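# Slide a card sheet under a slightly tilted crate

## Task

Get the flat card sheet beneath the plastic crate so that clearly more than half of the sheet lies under it. It is the sheet that travels: the crate must stay near its starting spot and heading throughout, and crate and sheet may shift together only minimally. Everything inside the crate must still be inside at the end. Raise one side of the crate a little so the sheet slips in without resistance; jamming a large part of the sheet under counts as failure. The crate must never leave the table entirely, and while it is tipped it must not contact any other object on the table. At the end the crate must not still be held up: release it and pull the grippers away, and the result must stay in place without the robot's help.

## Robot and tools

Robot: two arms, left_arm and right_arm, facing each other across the table. left_arm's base is on the +y side. The names do not describe sides of any image.

World frame: origin at the table centre, +z up, table surface at z = +0.020 m. Results print each gripper's end_effector_position (m) and end_effector_quat_wxyz, plus linear (m/s) and angular (rad/s) velocities, all in this frame. Printed positions can be slightly wrong, more so at long reach.

Gripper axes: fingers point along the gripper's +x and close along its y. The reported position is the point between the finger pads, roughly 3 to 4 cm behind the tips.

Row layout (used by both motion tools): 14 numbers, each in [-1, 1]. First left_arm: dx, dy, dz, rx, ry, rz, opening; then the same seven for right_arm. Always send all 14, even if one arm stays still. dx to rz are an offset, not a pose: they are expressed in that gripper's own axes and measured from its pose at the start of the action (for a call's first action, the pose in the last result of this scene). Scale: 1.0 equals 0.6 m of travel or 180 degrees; rx, ry, rz form a single rotation vector. The opening is absolute: +1 is fully open (0.088 m), empty fingers close at about -0.80, and values down to -1 close no further. Fully closing takes at least 0.5 s.

execute_actions(actions): actions is a list of actions; each action is a list of up to 15 rows, one row per control step of 1/30 s. If fewer than 15 rows are given, the last row repeats until the action's 15 steps (0.5 s) are used. Every row is relative to the action's start pose, not to the previous row. An empty list only returns state and images. Each step, the command is clipped to within 70 mm and 16 degrees of the measured pose, and after an action the arm goes at most to its last clipped pose, so large offsets need follow-up actions. Results list step readings; HELD with an arm label means that arm's row was partly held back.

move(target, speed, blocking): target is one 14-number row as above, offsets from the pose shown in this scene's last result; the opening is applied when the move starts. Grippers travel straight lines, finishing together, lasting 0.5 to 10 s (longer paths stop after 10 s, short). Rotation takes the shorter direction. speed is the path top speed in m/s, 0.002 to 0.5, default 0.25; turning is capped at twice that in rad/s. Paths ignore obstacles and the other arm; grippers lag, wander and may exceed speed near full extension. Faster contact and targets further past the contact mean harder pushes. blocking=false returns after 0.5 s while motion continues; call wait or stop before any new actions or move. The move: line reports the ending (done, off_target, moving, held, fault) and limits: paced means the sent pose was clipped; held means a check blocked steps, after which the arm may speed up sharply. Distances from each gripper to its pose are given.

wait(seconds): 0 to 10; arms keep their last command; a running move continues and the wait ends early when it finishes.
stop(): brakes a running move (needs stopping room); fingers keep moving.
zoom_image(camera, region): camera is cam_high, cam_low, cam_left_wrist or cam_right_wrist; region [x0, y0, x1, y1] in pixels, top-left origin, at most 504 by 504.
finished_scene(scene): pass the current scene's number; it ends the scene after the robot holds the last command, cannot be undone, and reports success. Replying without any tool call ends the session.

Other result lines: Hand target lines show where each controller is heading. pose unreachable means a clearance check altered or blocked that arm's command. grip_measured is the finger opening on the command scale; the last Joint positions value is the opening in metres. To grasp, command an opening clearly below grip_measured (lower squeezes harder; about 34 N per pad max; readings may be off by about 1 mm). MOTOR HOT appears from 50 °C; at 95 °C an OVER-TEMPERATURE FAULT holds the arm, and if it does not cool it goes limp. A torque fault (contact torque at a joint's limit) stops that arm for 10 s and drops the rest of the call. Load limits (N m): waist 18.2, shoulder 22.5, elbow 22.4, wrist pitch 5.92, wrist yaw 5.9, wrist roll 5.54. Joint ranges (rad): waist -3.054 to 3.054, shoulder 0 to 3.142, elbow 0 to 2.356, wrist pitch and wrist yaw -1.571 to 1.571, wrist roll -3.142 to 3.142.

Cameras: all four give 504x504 images in the order cam_high, cam_low, cam_left_wrist, cam_right_wrist. cam_high looks down from about (0.80, 0.39, 1.24); cam_low views from low at about (1.37, -0.01, 0.29); wrist cameras ride on the hands. Calibration (K, distortion, T_world_to_cam) is supplied and may be off by a couple of degrees and millimetres.

Practice: friction can leave a gripper short or tilted, so check pose after each move and correct. For an idle arm, send zero offsets and its current opening. A sensible order: look, grip one crate edge and tip it slightly (other edge stays down), push the sheet in with the other arm, lower the crate, open, retreat, then finish. Avoid arm-to-arm contact, lifting the crate, touching other items while tilted, forcing the sheet, knocking anything off the table, drops, slams and hard pushes, and holding loads long. Loose objects may occasionally be nudged by outside pushes.

Each tool is called after "Call:" by a JSON object that holds its "fn" and its "kwargs".

## Session

Call:
{"fn": "execute_actions", "kwargs": {"actions": []}}

Scene clock: 0.00 s.
left_arm: end_effector_position=(+0.2500, +0.4974, +0.1989) grip_measured=+0.825 end_effector_quat_wxyz=(+0.808, -0.382, +0.218, -0.392) end_effector_velocity=(-0.000, -0.000, -0.001) end_effector_angular_velocity=(-0.015, +0.025, +0.006) | right_arm: end_effector_position=(-0.2462, -0.3247, +0.2664) grip_measured=+0.848 end_effector_quat_wxyz=(+0.236, -0.455, -0.018, +0.858) end_effector_velocity=(+0.003, -0.001, -0.003) end_effector_angular_velocity=(-0.014, -0.005, -0.004)
Joint positions: left_arm=[ 1.545  1.649  0.106  1.338  1.308 -0.711  0.079] | right_arm=[ 0.911  1.621  1.119 -0.395  0.15  -0.212  0.081]
Joint velocities: left_arm=[-0.002 -0.002 -0.002 -0.007 -0.007 -0.022  0.   ] | right_arm=[-0.002 -0.002 -0.007 -0.007 -0.007  0.007  0.   ]
Heat: left arm: hottest waist 20 °C (+0.0 °C/min); right arm: hottest wrist pitch 21 °C (+0.0 °C/min).
Hand target (left_arm): +0.250, +0.497, +0.199; +0.808, -0.382, +0.218, -0.392
Hand target (right_arm): -0.246, -0.325, +0.266; +0.236, -0.455, -0.018, +0.858

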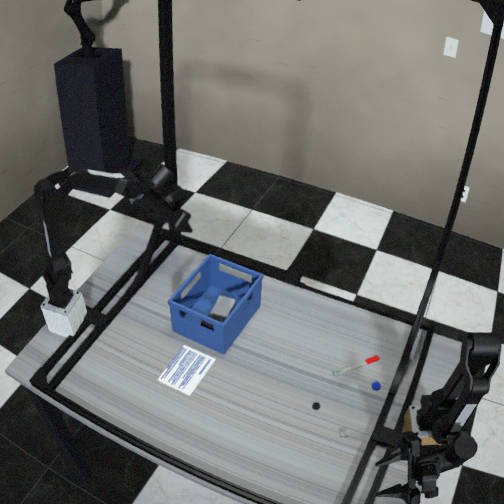

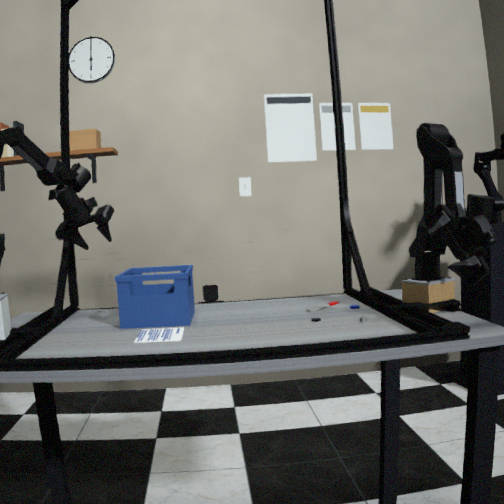

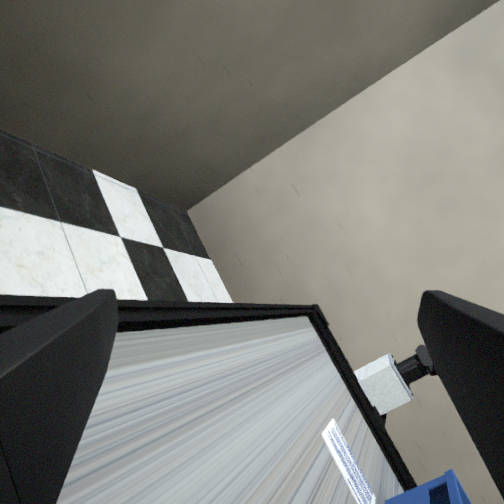

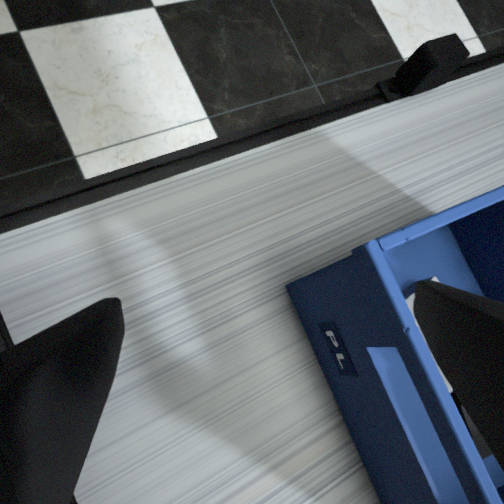

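Call:
{"fn": "zoom_image", "kwargs": {"camera": "cam_high", "region": [120, 230, 300, 410]}}

Call:
{"fn": "zoom_image", "kwargs": {"camera": "cam_low", "region": [90, 240, 230, 360]}}

Region (120, 230, 300, 410) of cam_high's 504x504 image, scaled by 2.800, with more detail than that image has.

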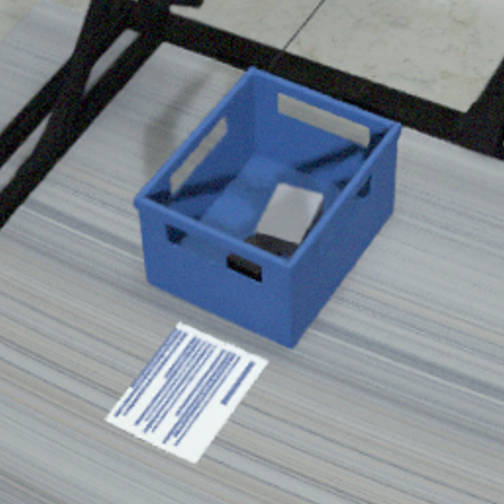

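Region (90, 240, 230, 360) of cam_low's 504x504 image, scaled by 3.600, with more detail than that image has; it fills the top 432 rows of this view, and the rest is white.

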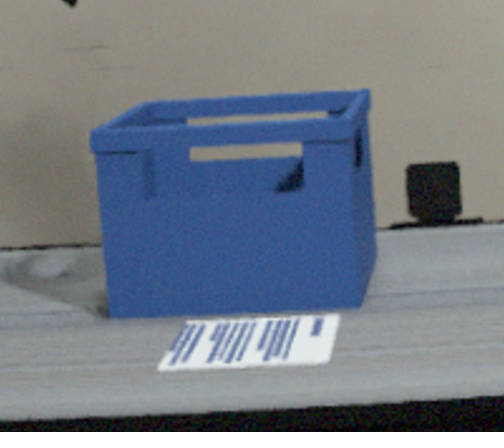

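Call:
{"fn": "move", "kwargs": {"target": [0.445,-0.27,-0.443,0.337,0.305,-0.011,-0.9,-0.077,-0.31,-0.277,-0.1,0.186,0.117,1]}}

Scene clock: 28.13 s.
left_arm: end_effector_position=(+0.1595, +0.1023, +0.1562) grip_measured=-0.807 end_effector_quat_wxyz=(+0.697, +0.262, +0.321, -0.585) end_effector_velocity=(+0.003, -0.001, -0.001) end_effector_angular_velocity=(+0.017, -0.006, +0.017) | right_arm: end_effector_position=(-0.0211, -0.2116, +0.2548) grip_measured=+1.000 end_effector_quat_wxyz=(+0.006, -0.707, -0.005, +0.708) end_effector_velocity=(+0.000, -0.001, +0.001) end_effector_angular_velocity=(-0.005, +0.006, -0.010)
Joint positions: left_arm=[-0.023  1.95   1.194 -0.11   0.145  0.151  0.   ] | right_arm=[ 0.205  1.863  1.554 -1.247  0.004 -1.195  0.088]
Joint velocities: left_arm=[-0.002  0.012  0.022 -0.022 -0.022 -0.007  0.   ] | right_arm=[-0.002 -0.002  0.002 -0.007 -0.007  0.007  0.   ]
Heat: left arm: hottest wrist pitch 22 °C (+4.3 °C/min); right arm: hottest elbow 24 °C (+6.4 °C/min).
Hand target (left_arm): +0.160, +0.099, +0.154; +0.696, +0.266, +0.320, -0.586
Hand target (right_arm): -0.020, -0.210, +0.250; +0.000, +0.710, +0.001, -0.705
Off the commanded pose (left_arm): 0.007 m, 1 deg.
Off the commanded pose (right_arm): 0.005 m, 1 deg.
move: done
camera_calibration (this result's frames):
cam_left_wrist: T_world_to_cam=[[-0.978303, -0.191242, 0.0796861, 0.168279], [-0.206884, 0.922312, -0.326404, 0.0174645], [-0.0110732, -0.335808, -0.941865, 0.26183], [0, 0, 0, 1]] pos_world=[0.171141, 0.103999, 0.2389]
cam_right_wrist: T_world_to_cam=[[0.0197075, 0.997731, 0.0643792, 0.199231], [0.929885, -0.0419484, 0.365451, -0.0575769], [0.367323, 0.0526631, -0.928601, 0.340763], [0, 0, 0, 1]] pos_world=[-0.0755565, -0.21914, 0.324648]

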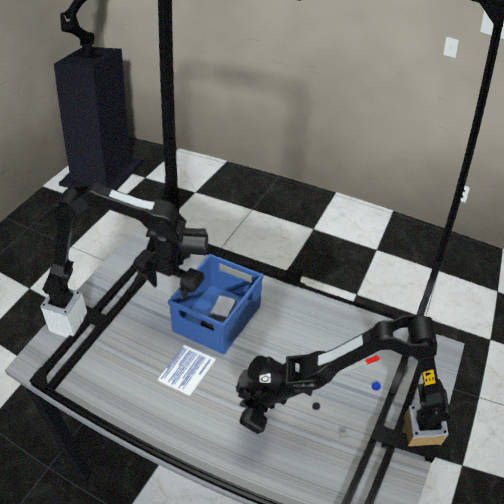

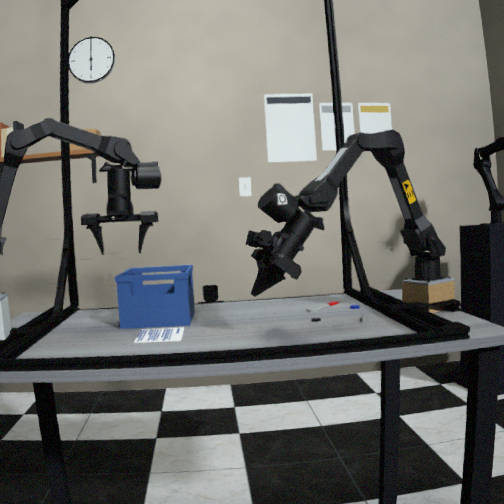

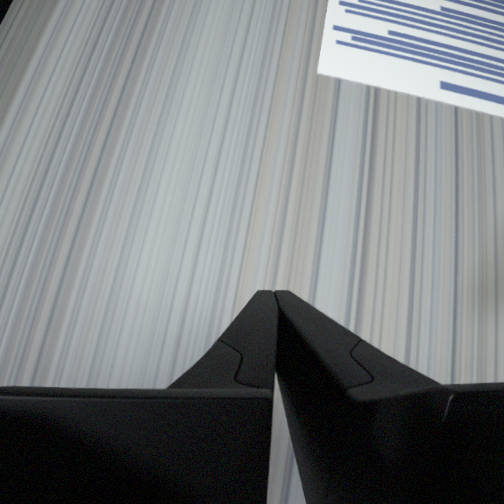

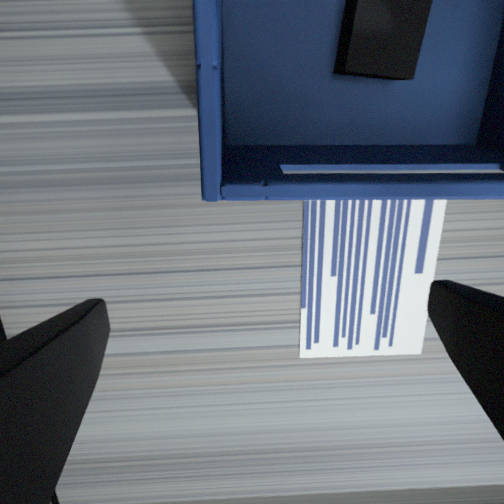

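Call:
{"fn": "move", "kwargs": {"target": [0,0,0,0,0,0,-0.9,0.11,0.025,0.07,0,0,0,1], "speed": 0.1}}

Scene clock: 36.10 s.
left_arm: end_effector_position=(+0.1595, +0.1019, +0.1557) grip_measured=-0.807 end_effector_quat_wxyz=(+0.696, +0.263, +0.322, -0.585) end_effector_velocity=(-0.001, +0.003, -0.003) end_effector_angular_velocity=(+0.023, -0.002, -0.003) | right_arm: end_effector_position=(-0.0644, -0.2218, +0.1984) grip_measured=+1.000 end_effector_quat_wxyz=(+0.014, -0.701, -0.014, +0.713) end_effector_velocity=(+0.001, -0.002, +0.000) end_effector_angular_velocity=(-0.010, +0.003, +0.005)
Joint positions: left_arm=[-0.023  1.953  1.197 -0.113  0.145  0.152  0.   ] | right_arm=[ 0.328  1.911  1.391 -1.007  0.005 -1.074  0.088]
Joint velocities: left_arm=[-0.002  0.002  0.002 -0.022 -0.007  0.007  0.   ] | right_arm=[-0.002 -0.002 -0.002 -0.007 -0.007 -0.007  0.   ]
Heat: left arm: hottest elbow 23 °C (+5.0 °C/min); right arm: hottest shoulder 24 °C (+5.0 °C/min).
Hand target (left_arm): +0.159, +0.102, +0.156; +0.697, +0.262, +0.321, -0.585
Hand target (right_arm): -0.064, -0.225, +0.189; -0.006, +0.706, +0.005, -0.708
Off the commanded pose (left_arm): 0.001 m, 0 deg.
Off the commanded pose (right_arm): 0.011 m, 2 deg.
move: off_target (right_arm)
camera_calibration (this result's frames):
cam_left_wrist: T_world_to_cam=[[-0.978516, -0.190424, 0.0790227, 0.168321], [-0.205869, 0.923169, -0.324618, 0.0171672], [-0.0111362, -0.333913, -0.942538, 0.261192], [0, 0, 0, 1]] pos_world=[0.171148, 0.103419, 0.238455]
cam_right_wrist: T_world_to_cam=[[0.0185263, 0.995912, 0.0884102, 0.208663], [0.935277, -0.04852, 0.350575, 0.00470884], [0.353432, 0.0761932, -0.932352, 0.309911], [0, 0, 0, 1]] pos_world=[-0.117802, -0.231194, 0.268847]

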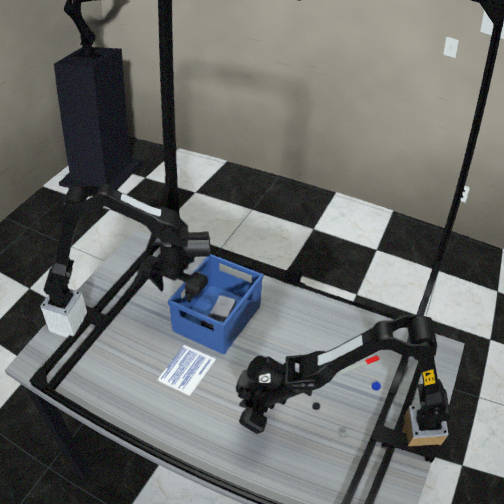

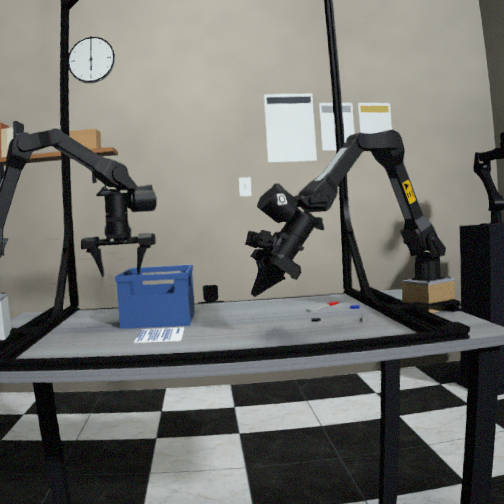

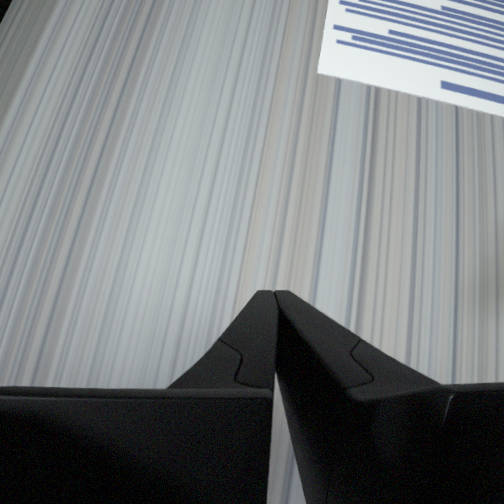

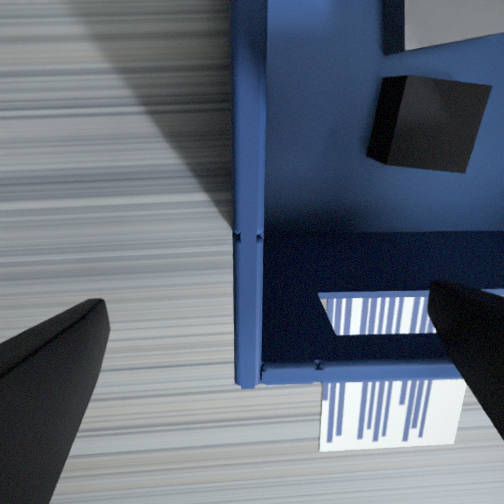

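Call:
{"fn": "move", "kwargs": {"target": [0.26,-0.088,0.18,0,0,0,-0.9,0.075,0.015,0.012,0,0,0.01,0.1], "speed": 0.1}}

Scene clock: 42.33 s.
left_arm: end_effector_position=(+0.1389, -0.0869, +0.1161) grip_measured=-0.807 end_effector_quat_wxyz=(+0.697, +0.260, +0.317, -0.588) end_effector_velocity=(-0.006, +0.001, -0.002) end_effector_angular_velocity=(+0.015, +0.014, -0.007) | right_arm: end_effector_position=(-0.0737, -0.2245, +0.1629) grip_measured=+0.100 end_effector_quat_wxyz=(+0.011, -0.697, -0.014, +0.717) end_effector_velocity=(-0.003, -0.004, +0.002) end_effector_angular_velocity=(-0.013, +0.018, +0.011)
Joint positions: left_arm=[-0.186  2.708  2.339 -0.477  0.042  0.032  0.   ] | right_arm=[ 0.349  1.963  1.314 -0.877 -0.007 -1.057  0.044]
Joint velocities: left_arm=[-0.007  0.002  0.007 -0.022  0.007 -0.007  0.   ] | right_arm=[ 0.002 -0.007 -0.002 -0.007 -0.022 -0.007  0.   ]
Heat: left arm: hottest shoulder 23 °C (+4.3 °C/min); right arm: hottest shoulder 24 °C (+4.3 °C/min).
Hand target (left_arm): +0.139, -0.088, +0.108; +0.697, +0.261, +0.321, -0.586
Hand target (right_arm): -0.073, -0.229, +0.153; -0.002, +0.701, +0.004, -0.713
Off the commanded pose (left_arm): 0.007 m, 1 deg.
Off the commanded pose (right_arm): 0.011 m, 2 deg.
joint sent to its limit (left arm) — the command would take joint 3 (elbow) past its upper limit, so that joint was sent only as far as its limit.
move: off_target (right_arm)
camera_calibration (this result's frames):
cam_left_wrist: T_world_to_cam=[[-0.979667, -0.184647, 0.0784776, 0.116093], [-0.200377, 0.920181, -0.336328, 0.174735], [-0.0101117, -0.345214, -0.938469, 0.158991], [0, 0, 0, 1]] pos_world=[0.150353, -0.0844659, 0.198866]
cam_right_wrist: T_world_to_cam=[[0.0159768, 0.996403, 0.0832229, 0.215371], [0.939606, -0.0434217, 0.339493, 0.0289963], [0.341886, 0.0727727, -0.93692, 0.279412], [0, 0, 0, 1]] pos_world=[-0.126213, -0.233671, 0.234019]

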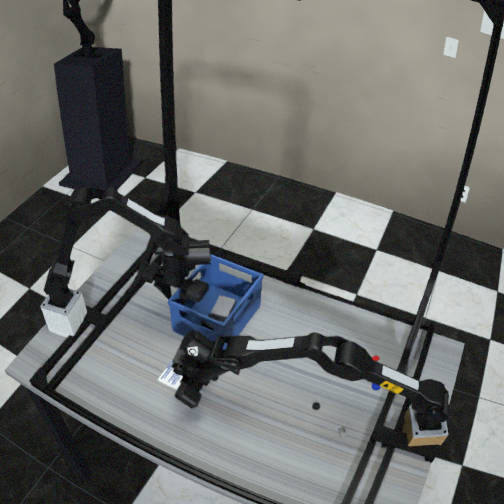

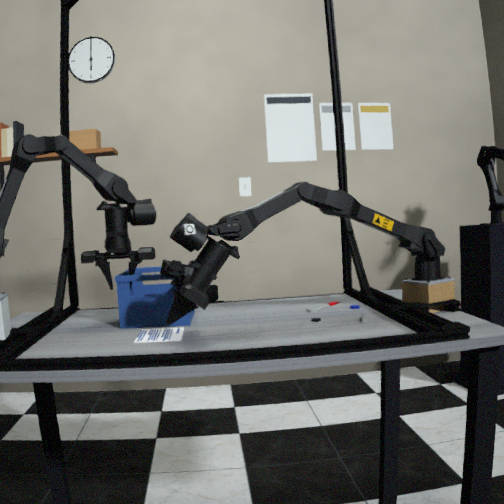

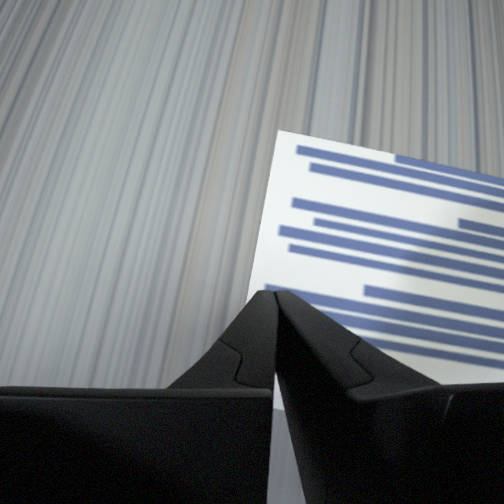

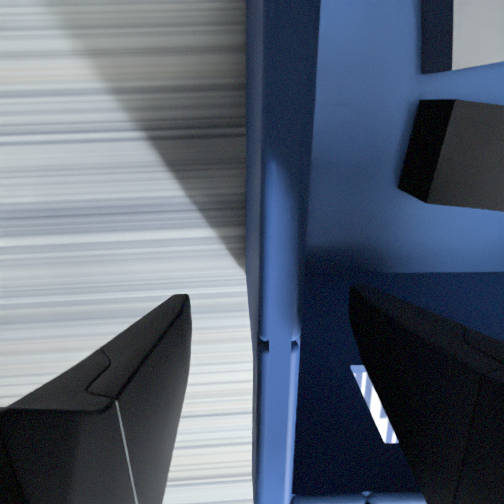

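Call:
{"fn": "move", "kwargs": {"target": [0.04,0,-0.033,0.108,-0.099,-0.127,-0.9,0,0,0,0,0,0,-0.9], "speed": 0.15}}

Call:
{"fn": "move", "kwargs": {"target": [0,0,0,0,0,0,-0.9,-0.04,0,0.02,0,0.02,0,-0.9], "speed": 0.03}}

Call:
{"fn": "zoom_image", "kwargs": {"camera": "cam_low", "region": [80, 220, 260, 360]}}

Scene clock: 55.97 s.
left_arm: end_effector_position=(+0.1386, -0.0892, +0.0960) grip_measured=-0.807 end_effector_quat_wxyz=(+0.558, +0.210, +0.143, -0.790) end_effector_velocity=(-0.006, -0.001, +0.002) end_effector_angular_velocity=(-0.006, +0.008, -0.010) | right_arm: end_effector_position=(-0.0723, -0.2245, +0.1619) grip_measured=-0.666 end_effector_quat_wxyz=(+0.015, -0.698, -0.008, +0.715) end_effector_velocity=(-0.002, -0.001, +0.001) end_effector_angular_velocity=(-0.004, +0.022, +0.006)
Joint positions: left_arm=[-0.071  2.728  2.093  0.008  0.579  0.386  0.   ] | right_arm=[ 0.347  1.965  1.313 -0.878 -0.005 -1.045  0.006]
Joint velocities: left_arm=[-0.007 -0.002 -0.002  0.007  0.007 -0.007  0.   ] | right_arm=[-0.002 -0.007 -0.007  0.007 -0.022 -0.007 -0.   ]
Heat: left arm: hottest shoulder 27 °C (+7.5 °C/min); right arm: hottest shoulder 25 °C (+4.3 °C/min).
Hand target (left_arm): +0.139, -0.087, +0.085; -0.555, -0.213, -0.148, +0.791
Hand target (right_arm): -0.074, -0.224, +0.163; -0.011, +0.697, +0.014, -0.717
Off the commanded pose (left_arm): 0.011 m, 1 deg.
Off the commanded pose (right_arm): 0.002 m, 1 deg.
move: off_target (left_arm)
camera_calibration (this result's frames):
cam_left_wrist: T_world_to_cam=[[-0.936521, 0.34524, 0.0611469, 0.159912], [0.23398, 0.745288, -0.624339, 0.121789], [-0.261119, -0.570399, -0.778757, 0.138691], [0, 0, 0, 1]] pos_world=[0.157479, -0.0668666, 0.174267]
cam_right_wrist: T_world_to_cam=[[0.0298139, 0.996294, 0.0806866, 0.216861], [0.937535, -0.0558645, 0.343376, 0.0243866], [0.34661, 0.0654091, -0.935726, 0.276538], [0, 0, 0, 1]] pos_world=[-0.12518, -0.232783, 0.232892]

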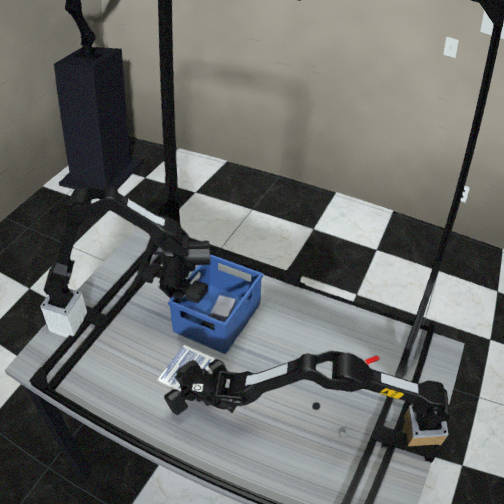

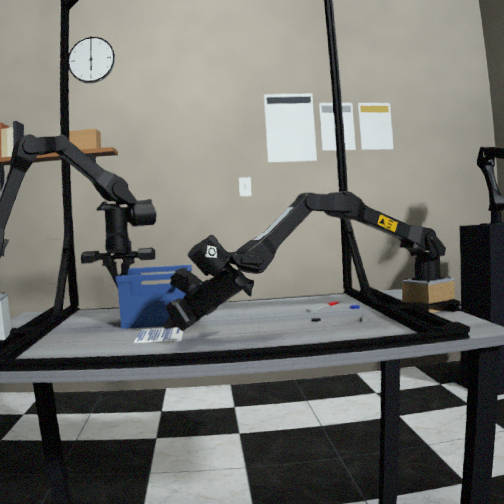

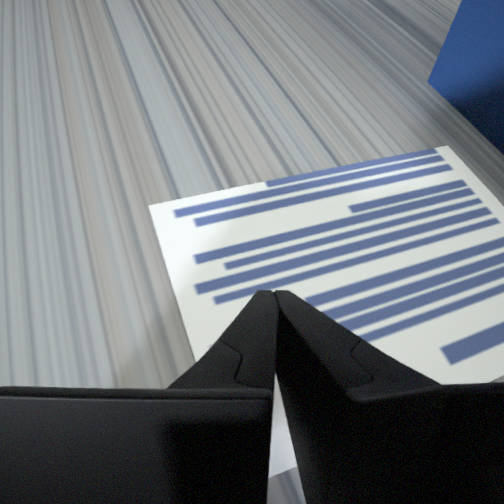

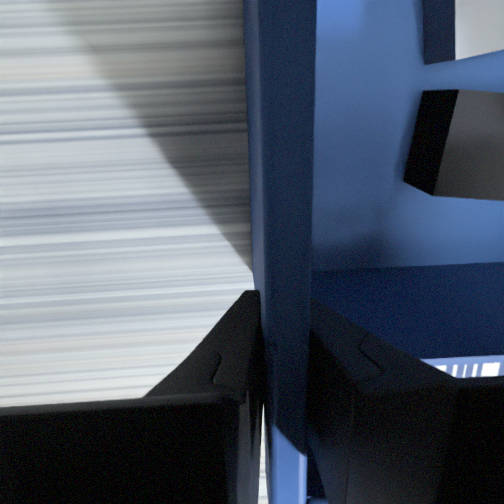

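Scene clock: 57.27 s.
left_arm: end_effector_position=(+0.1386, -0.0892, +0.0960) grip_measured=-0.807 end_effector_quat_wxyz=(+0.558, +0.210, +0.143, -0.790) end_effector_velocity=(+0.002, +0.003, -0.006) end_effector_angular_velocity=(+0.029, +0.011, +0.012) | right_arm: end_effector_position=(-0.0805, -0.2279, +0.1798) grip_measured=-0.666 end_effector_quat_wxyz=(+0.011, -0.721, -0.000, +0.693) end_effector_velocity=(-0.001, -0.002, +0.002) end_effector_angular_velocity=(-0.015, -0.000, +0.010)
Joint positions: left_arm=[-0.071  2.728  2.093  0.008  0.579  0.386  0.   ] | right_arm=[ 0.39   1.981  1.412 -1.009  0.041 -0.996  0.006]
Joint velocities: left_arm=[ 0.002  0.002 -0.002 -0.022 -0.007 -0.007  0.   ] | right_arm=[ 0.002  0.002  0.012 -0.022 -0.007 -0.007  0.   ]
Heat: left arm: hottest shoulder 28 °C (+8.4 °C/min); right arm: hottest shoulder 26 °C (+5.2 °C/min).
Hand target (left_arm): +0.139, -0.089, +0.096; -0.558, -0.210, -0.143, +0.790
Hand target (right_arm): -0.084, -0.225, +0.186; -0.015, +0.720, +0.008, -0.694
Off the commanded pose (left_arm): 0.000 m, 0 deg.
Off the commanded pose (right_arm): 0.008 m, 1 deg.
move: done
camera_calibration (this result's frames):
cam_left_wrist: T_world_to_cam=[[-0.936401, 0.345534, 0.0613187, 0.159851], [0.234078, 0.745169, -0.624444, 0.121793], [-0.261459, -0.570376, -0.778659, 0.138736], [0, 0, 0, 1]] pos_world=[0.157449, -0.0668587, 0.174279]
cam_right_wrist: T_world_to_cam=[[0.0316811, 0.997313, 0.0660551, 0.222029], [0.913788, -0.0556772, 0.402358, 0.0132812], [0.404955, 0.0476132, -0.913096, 0.292968], [0, 0, 0, 1]] pos_world=[-0.137809, -0.234642, 0.247498]

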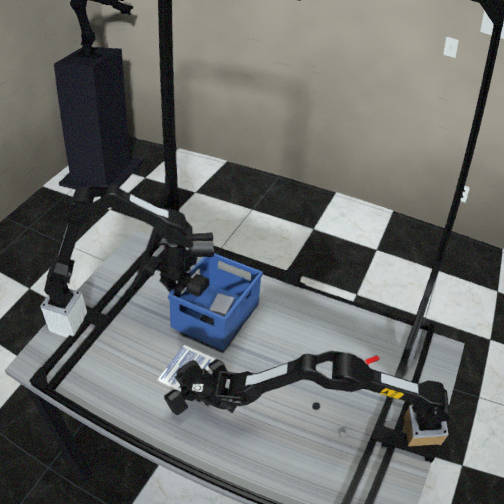

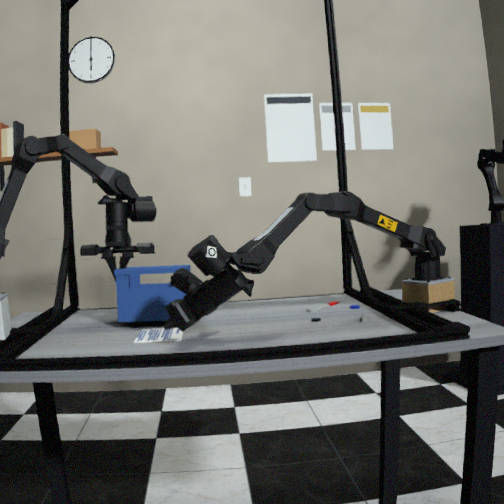

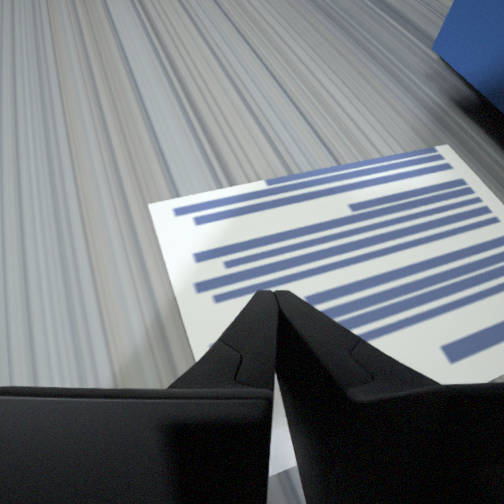

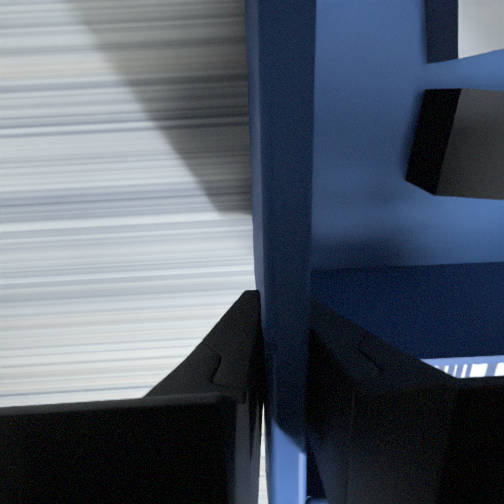

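Region (80, 220, 260, 360) of cam_low's 504x504 image, scaled by 2.800, with more detail than that image has.

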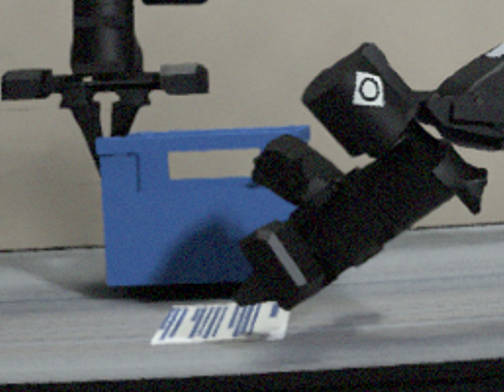

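Call:
{"fn": "move", "kwargs": {"target": [0.067,0.015,-0.042,0,0,0,-0.9,0,0,0.004,0,0.01,0,-0.9], "speed": 0.04}}

Scene clock: 62.27 s.
left_arm: end_effector_position=(+0.1417, -0.1144, +0.0723) grip_measured=-0.807 end_effector_quat_wxyz=(+0.561, +0.206, +0.128, -0.791) end_effector_velocity=(-0.002, -0.002, -0.000) end_effector_angular_velocity=(-0.002, +0.009, -0.005) | right_arm: end_effector_position=(-0.0817, -0.2300, +0.1779) grip_measured=-0.666 end_effector_quat_wxyz=(+0.008, -0.728, +0.003, +0.685) end_effector_velocity=(+0.001, -0.002, -0.001) end_effector_angular_velocity=(-0.015, -0.000, +0.005)
Joint positions: left_arm=[-0.08   2.909  2.344 -0.028  0.572  0.382  0.   ] | right_arm=[ 0.402  1.995  1.423 -1.025  0.055 -0.983  0.006]
Joint velocities: left_arm=[-0.002  0.012  0.022 -0.007  0.007 -0.007  0.   ] | right_arm=[-0.002  0.002 -0.002 -0.007 -0.007 -0.007  0.   ]
Heat: left arm: hottest shoulder 29 °C (+8.1 °C/min); right arm: hottest shoulder 27 °C (+6.1 °C/min).
Hand target (left_arm): +0.139, -0.112, +0.054; -0.559, -0.209, -0.143, +0.790
Hand target (right_arm): -0.083, -0.228, +0.180; -0.011, +0.731, +0.000, -0.682
Off the commanded pose (left_arm): 0.018 m, 2 deg.
Off the commanded pose (right_arm): 0.003 m, 1 deg.
joint sent to its limit (left arm) — the command would take joint 3 (elbow) past its upper limit, so that joint was sent only as far as its limit.
move: off_target (left_arm)
camera_calibration (this result's frames):
cam_left_wrist: T_world_to_cam=[[-0.936556, 0.348195, 0.0402838, 0.17476], [0.242424, 0.726453, -0.643037, 0.123101], [-0.253167, -0.592475, -0.764775, 0.102036], [0, 0, 0, 1]] pos_world=[0.159662, -0.089824, 0.150153]
cam_right_wrist: T_world_to_cam=[[0.031243, 0.997822, 0.058102, 0.22583], [0.904851, -0.0529293, 0.422425, 0.0113623], [0.424581, 0.0393758, -0.904534, 0.289913], [0, 0, 0, 1]] pos_world=[-0.140428, -0.236153, 0.244315]

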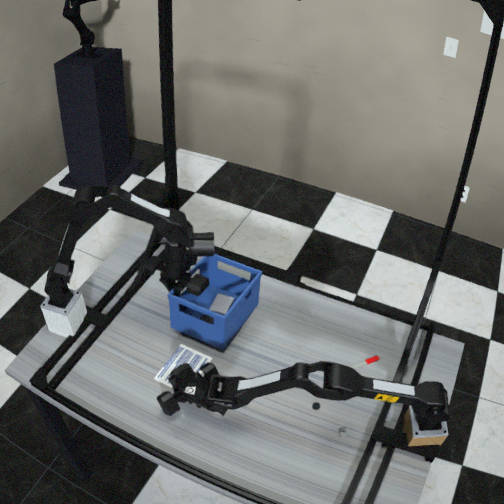

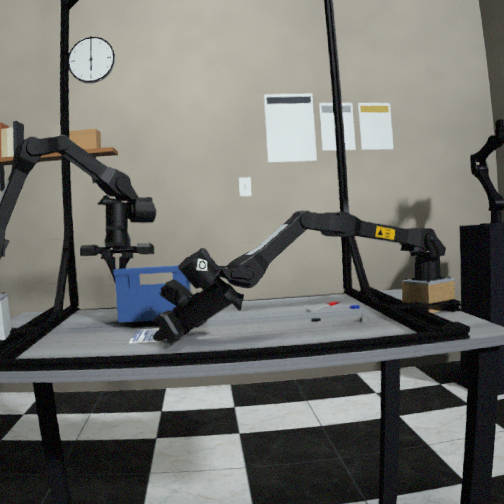

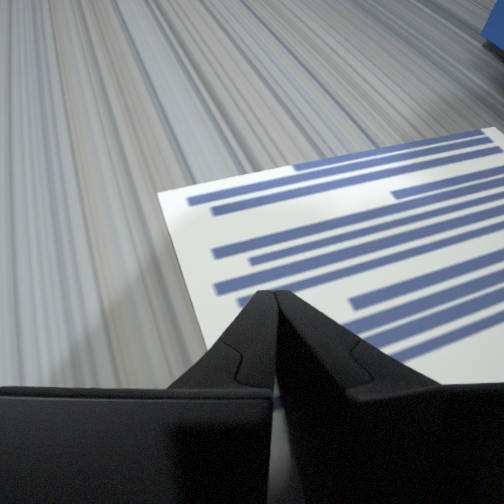

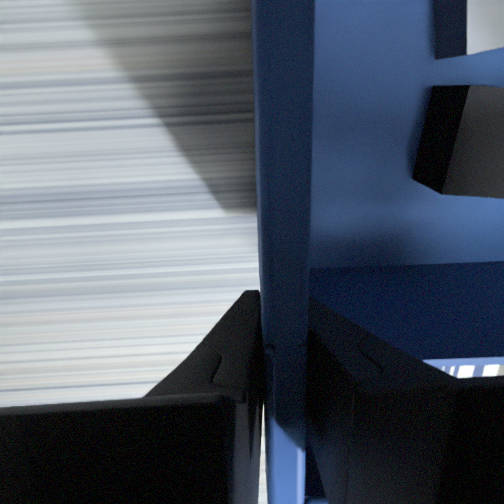

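Call:
{"fn": "move", "kwargs": {"target": [0.043,-0.128,-0.002,0,0,0,-0.9,-0.004,-0.003,0.002,0,0,0,-0.9], "speed": 0.05}}

Scene clock: 66.03 s.
left_arm: end_effector_position=(+0.0694, -0.1155, +0.0673) grip_measured=-0.807 end_effector_quat_wxyz=(+0.567, +0.200, +0.113, -0.791) end_effector_velocity=(-0.003, +0.003, -0.008) end_effector_angular_velocity=(+0.035, +0.002, +0.015) | right_arm: end_effector_position=(-0.0816, -0.2304, +0.1771) grip_measured=-0.666 end_effector_quat_wxyz=(+0.007, -0.728, +0.006, +0.686) end_effector_velocity=(-0.002, -0.001, -0.002) end_effector_angular_velocity=(-0.009, +0.020, -0.010)
Joint positions: left_arm=[-0.206  2.811  2.082  0.21   0.462  0.303  0.   ] | right_arm=[ 0.4    1.998  1.424 -1.028  0.05  -0.981  0.006]
Joint velocities: left_arm=[-0.007 -0.002 -0.012 -0.022 -0.022 -0.007  0.   ] | right_arm=[-0.002  0.002 -0.002  0.007 -0.022  0.007  0.   ]
Heat: left arm: hottest shoulder 30 °C (+9.1 °C/min); right arm: hottest shoulder 27 °C (+6.1 °C/min).
Hand target (left_arm): +0.062, -0.110, +0.057; -0.561, -0.206, -0.128, +0.792
Hand target (right_arm): -0.083, -0.228, +0.180; -0.008, +0.728, -0.003, -0.685
Off the commanded pose (left_arm): 0.014 m, 2 deg.
Off the commanded pose (right_arm): 0.004 m, 0 deg.
move: off_target (left_arm)
camera_calibration (this result's frames):
cam_left_wrist: T_world_to_cam=[[-0.938224, 0.345446, 0.0200654, 0.10877], [0.2454, 0.705143, -0.665245, 0.137052], [-0.243955, -0.619225, -0.746355, 0.074311], [0, 0, 0, 1]] pos_world=[0.0865467, -0.0882004, 0.144453]
cam_right_wrist: T_world_to_cam=[[0.0348746, 0.998045, 0.0518593, 0.227764], [0.905247, -0.0535335, 0.4215, 0.0116238], [0.423452, 0.0322458, -0.905344, 0.28757], [0, 0, 0, 1]] pos_world=[-0.140238, -0.23597, 0.243639]

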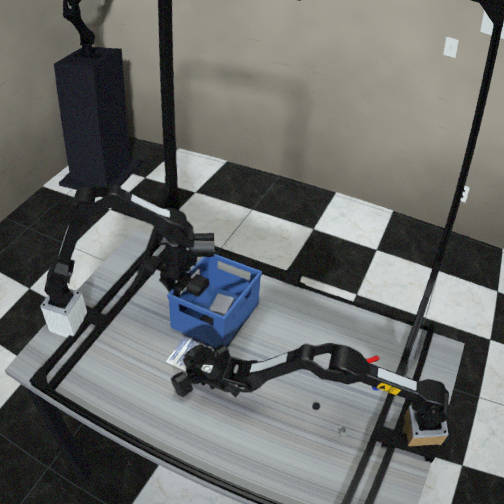

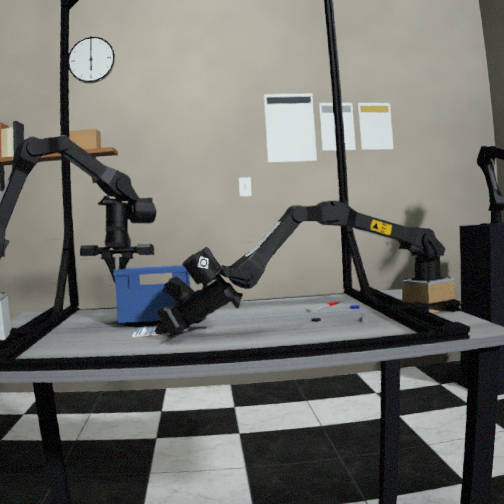

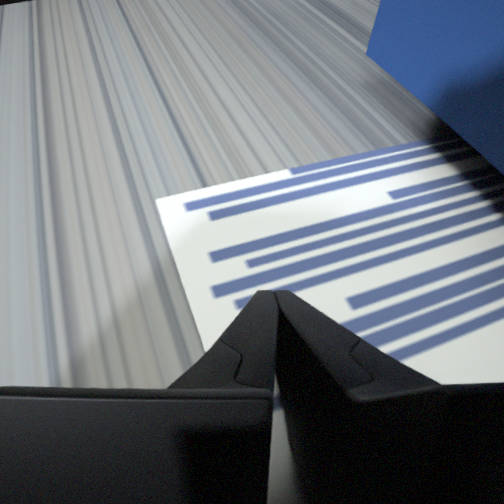

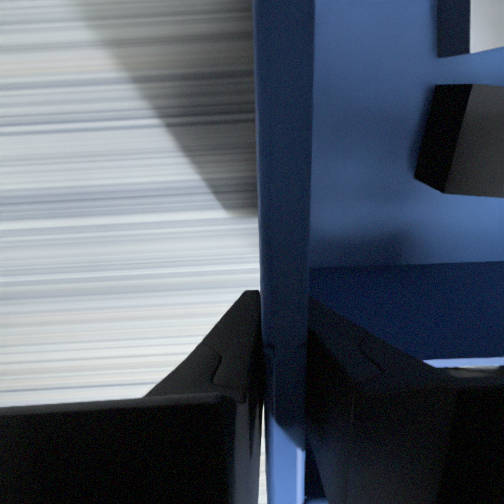

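Call:
{"fn": "move", "kwargs": {"target": [-0.02,0.02,0.04,0,0,0,-0.9,-0.004,-0.003,0.002,0,0,0,-0.9], "speed": 0.08}}

Call:
{"fn": "move", "kwargs": {"target": [0.0,0.07,0,0.07,0.01,-0.074,1,-0.004,0,0,0,0,0,-0.9], "speed": 0.08}}

Scene clock: 72.47 s.
left_arm: end_effector_position=(+0.0768, -0.1137, +0.0732) grip_measured=-0.807 end_effector_quat_wxyz=(+0.563, +0.205, +0.131, -0.790) end_effector_velocity=(-0.001, -0.000, +0.001) end_effector_angular_velocity=(+0.005, +0.003, +0.007) | right_arm: end_effector_position=(-0.0811, -0.2309, +0.1754) grip_measured=-0.667 end_effector_quat_wxyz=(+0.006, -0.728, +0.010, +0.686) end_effector_velocity=(+0.001, -0.002, -0.001) end_effector_angular_velocity=(-0.014, -0.000, -0.010)
Joint positions: left_arm=[-0.192  2.8    2.113  0.128  0.475  0.307  0.   ] | right_arm=[ 0.398  2.003  1.424 -1.03   0.047 -0.979  0.006]
Joint velocities: left_arm=[-0.002 -0.002  0.002 -0.007 -0.007 -0.007  0.   ] | right_arm=[-0.002  0.002 -0.002 -0.007 -0.007  0.007  0.   ]
Heat: left arm: hottest shoulder 33 °C (+12.1 °C/min); right arm: hottest shoulder 28 °C (+6.1 °C/min).
Hand target (left_arm): +0.079, -0.119, +0.095; -0.567, -0.200, -0.113, +0.791
Hand target (right_arm): -0.083, -0.229, +0.179; -0.007, +0.728, -0.006, -0.686
Off the commanded pose (left_arm): 0.022 m, 2 deg.
Off the commanded pose (right_arm): 0.005 m, 0 deg.
move: off_target (left_arm)
camera_calibration (this result's frames):
cam_left_wrist: T_world_to_cam=[[-0.938203, 0.343251, 0.0442022, 0.112995], [0.236629, 0.729426, -0.641829, 0.139641], [-0.252551, -0.591707, -0.765572, 0.0868168], [0, 0, 0, 1]] pos_world=[0.0948951, -0.0892732, 0.151095]
cam_right_wrist: T_world_to_cam=[[0.0383789, 0.998278, 0.0443598, 0.229908], [0.904715, -0.0535623, 0.422637, 0.0116192], [0.424286, 0.0239126, -0.905213, 0.28401], [0, 0, 0, 1]] pos_world=[-0.139837, -0.235681, 0.24198]

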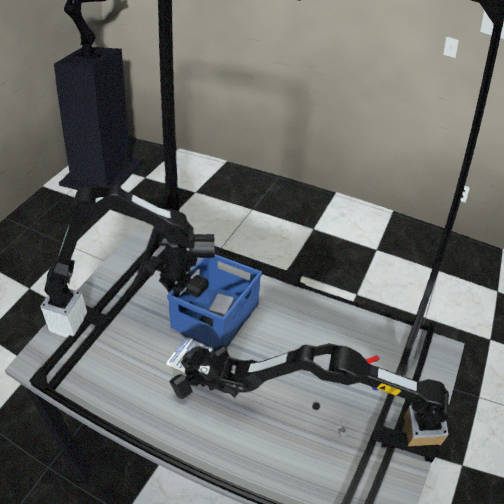

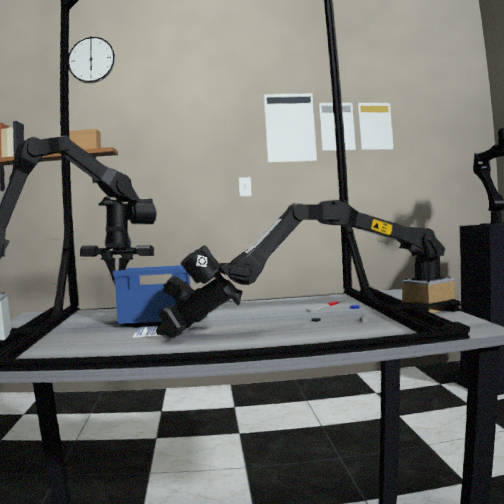

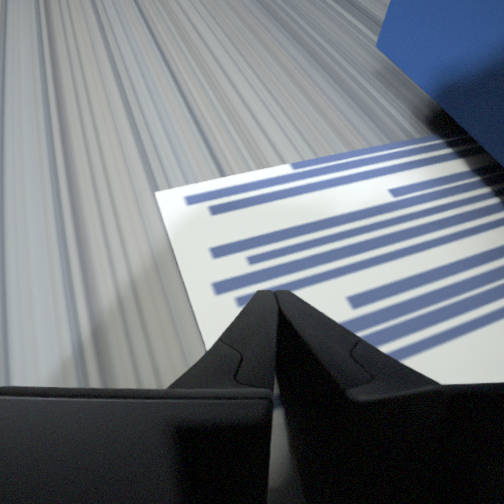

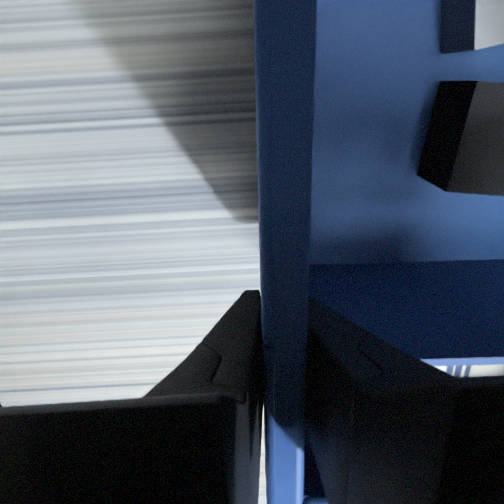

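Scene clock: 74.80 s.
left_arm: end_effector_position=(+0.1143, -0.1257, +0.0815) grip_measured=+0.989 end_effector_quat_wxyz=(+0.529, +0.227, +0.029, -0.817) end_effector_velocity=(+0.004, -0.003, +0.002) end_effector_angular_velocity=(-0.009, -0.027, +0.027) | right_arm: end_effector_position=(-0.0809, -0.2310, +0.1748) grip_measured=-0.667 end_effector_quat_wxyz=(+0.006, -0.728, +0.012, +0.686) end_effector_velocity=(+0.001, +0.002, -0.001) end_effector_angular_velocity=(+0.006, -0.005, +0.005)
Joint positions: left_arm=[-0.118  2.919  2.34   0.068  0.604  0.52   0.087] | right_arm=[ 0.397  2.005  1.424 -1.03   0.044 -0.978  0.006]
Joint velocities: left_arm=[-0.002 -0.002  0.002  0.007 -0.037  0.007 -0.   ] | right_arm=[-0.002  0.002 -0.002  0.007  0.007 -0.007  0.   ]
Heat: left arm: hottest shoulder 33 °C (+12.0 °C/min); right arm: hottest shoulder 28 °C (+6.0 °C/min).
Hand target (left_arm): +0.116, -0.126, +0.074; -0.530, -0.230, -0.028, +0.816
Hand target (right_arm): -0.081, -0.231, +0.178; -0.006, +0.728, -0.010, -0.685
Off the commanded pose (left_arm): 0.008 m, 13 deg.
Off the commanded pose (right_arm): 0.003 m, 0 deg.
joint sent to its limit (left arm) — the command would take joint 3 (elbow) past its upper limit, so that joint was sent only as far as its limit.
move: off_target (left_arm)
camera_calibration (this result's frames):
cam_left_wrist: T_world_to_cam=[[-0.880423, 0.457219, -0.125719, 0.173529], [0.409957, 0.600685, -0.686377, 0.11245], [-0.238307, -0.655842, -0.716297, 0.0818195], [0, 0, 0, 1]] pos_world=[0.126177, -0.0932272, 0.157606]
cam_right_wrist: T_world_to_cam=[[0.041199, 0.998295, 0.0413424, 0.230792], [0.905078, -0.0548158, 0.421697, 0.0115611], [0.423245, 0.0200446, -0.905794, 0.282467], [0, 0, 0, 1]] pos_world=[-0.139525, -0.235427, 0.24144]

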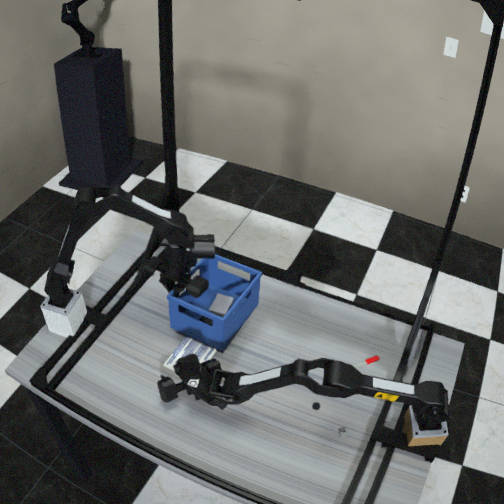

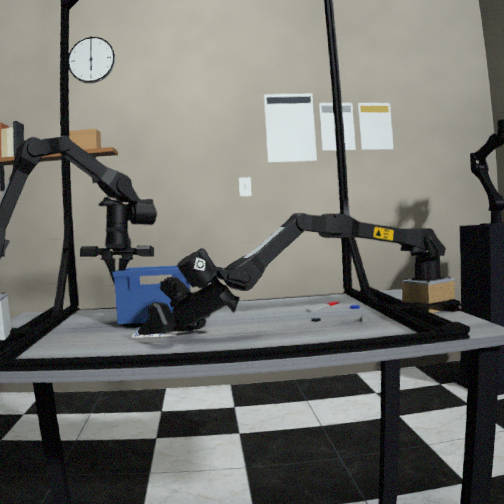

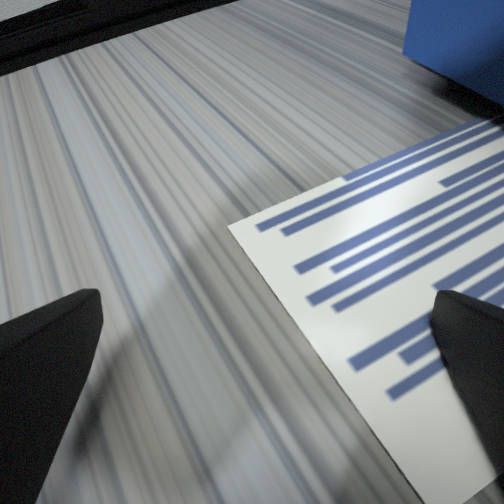

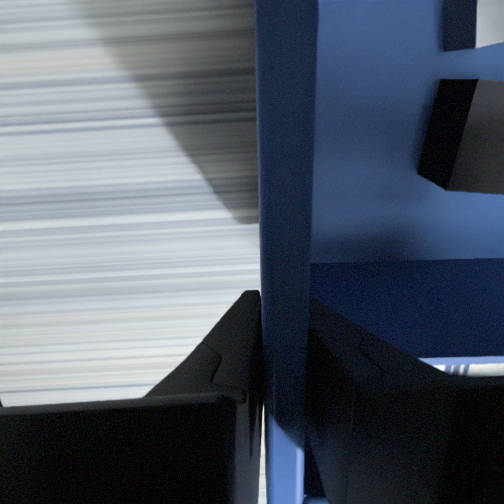

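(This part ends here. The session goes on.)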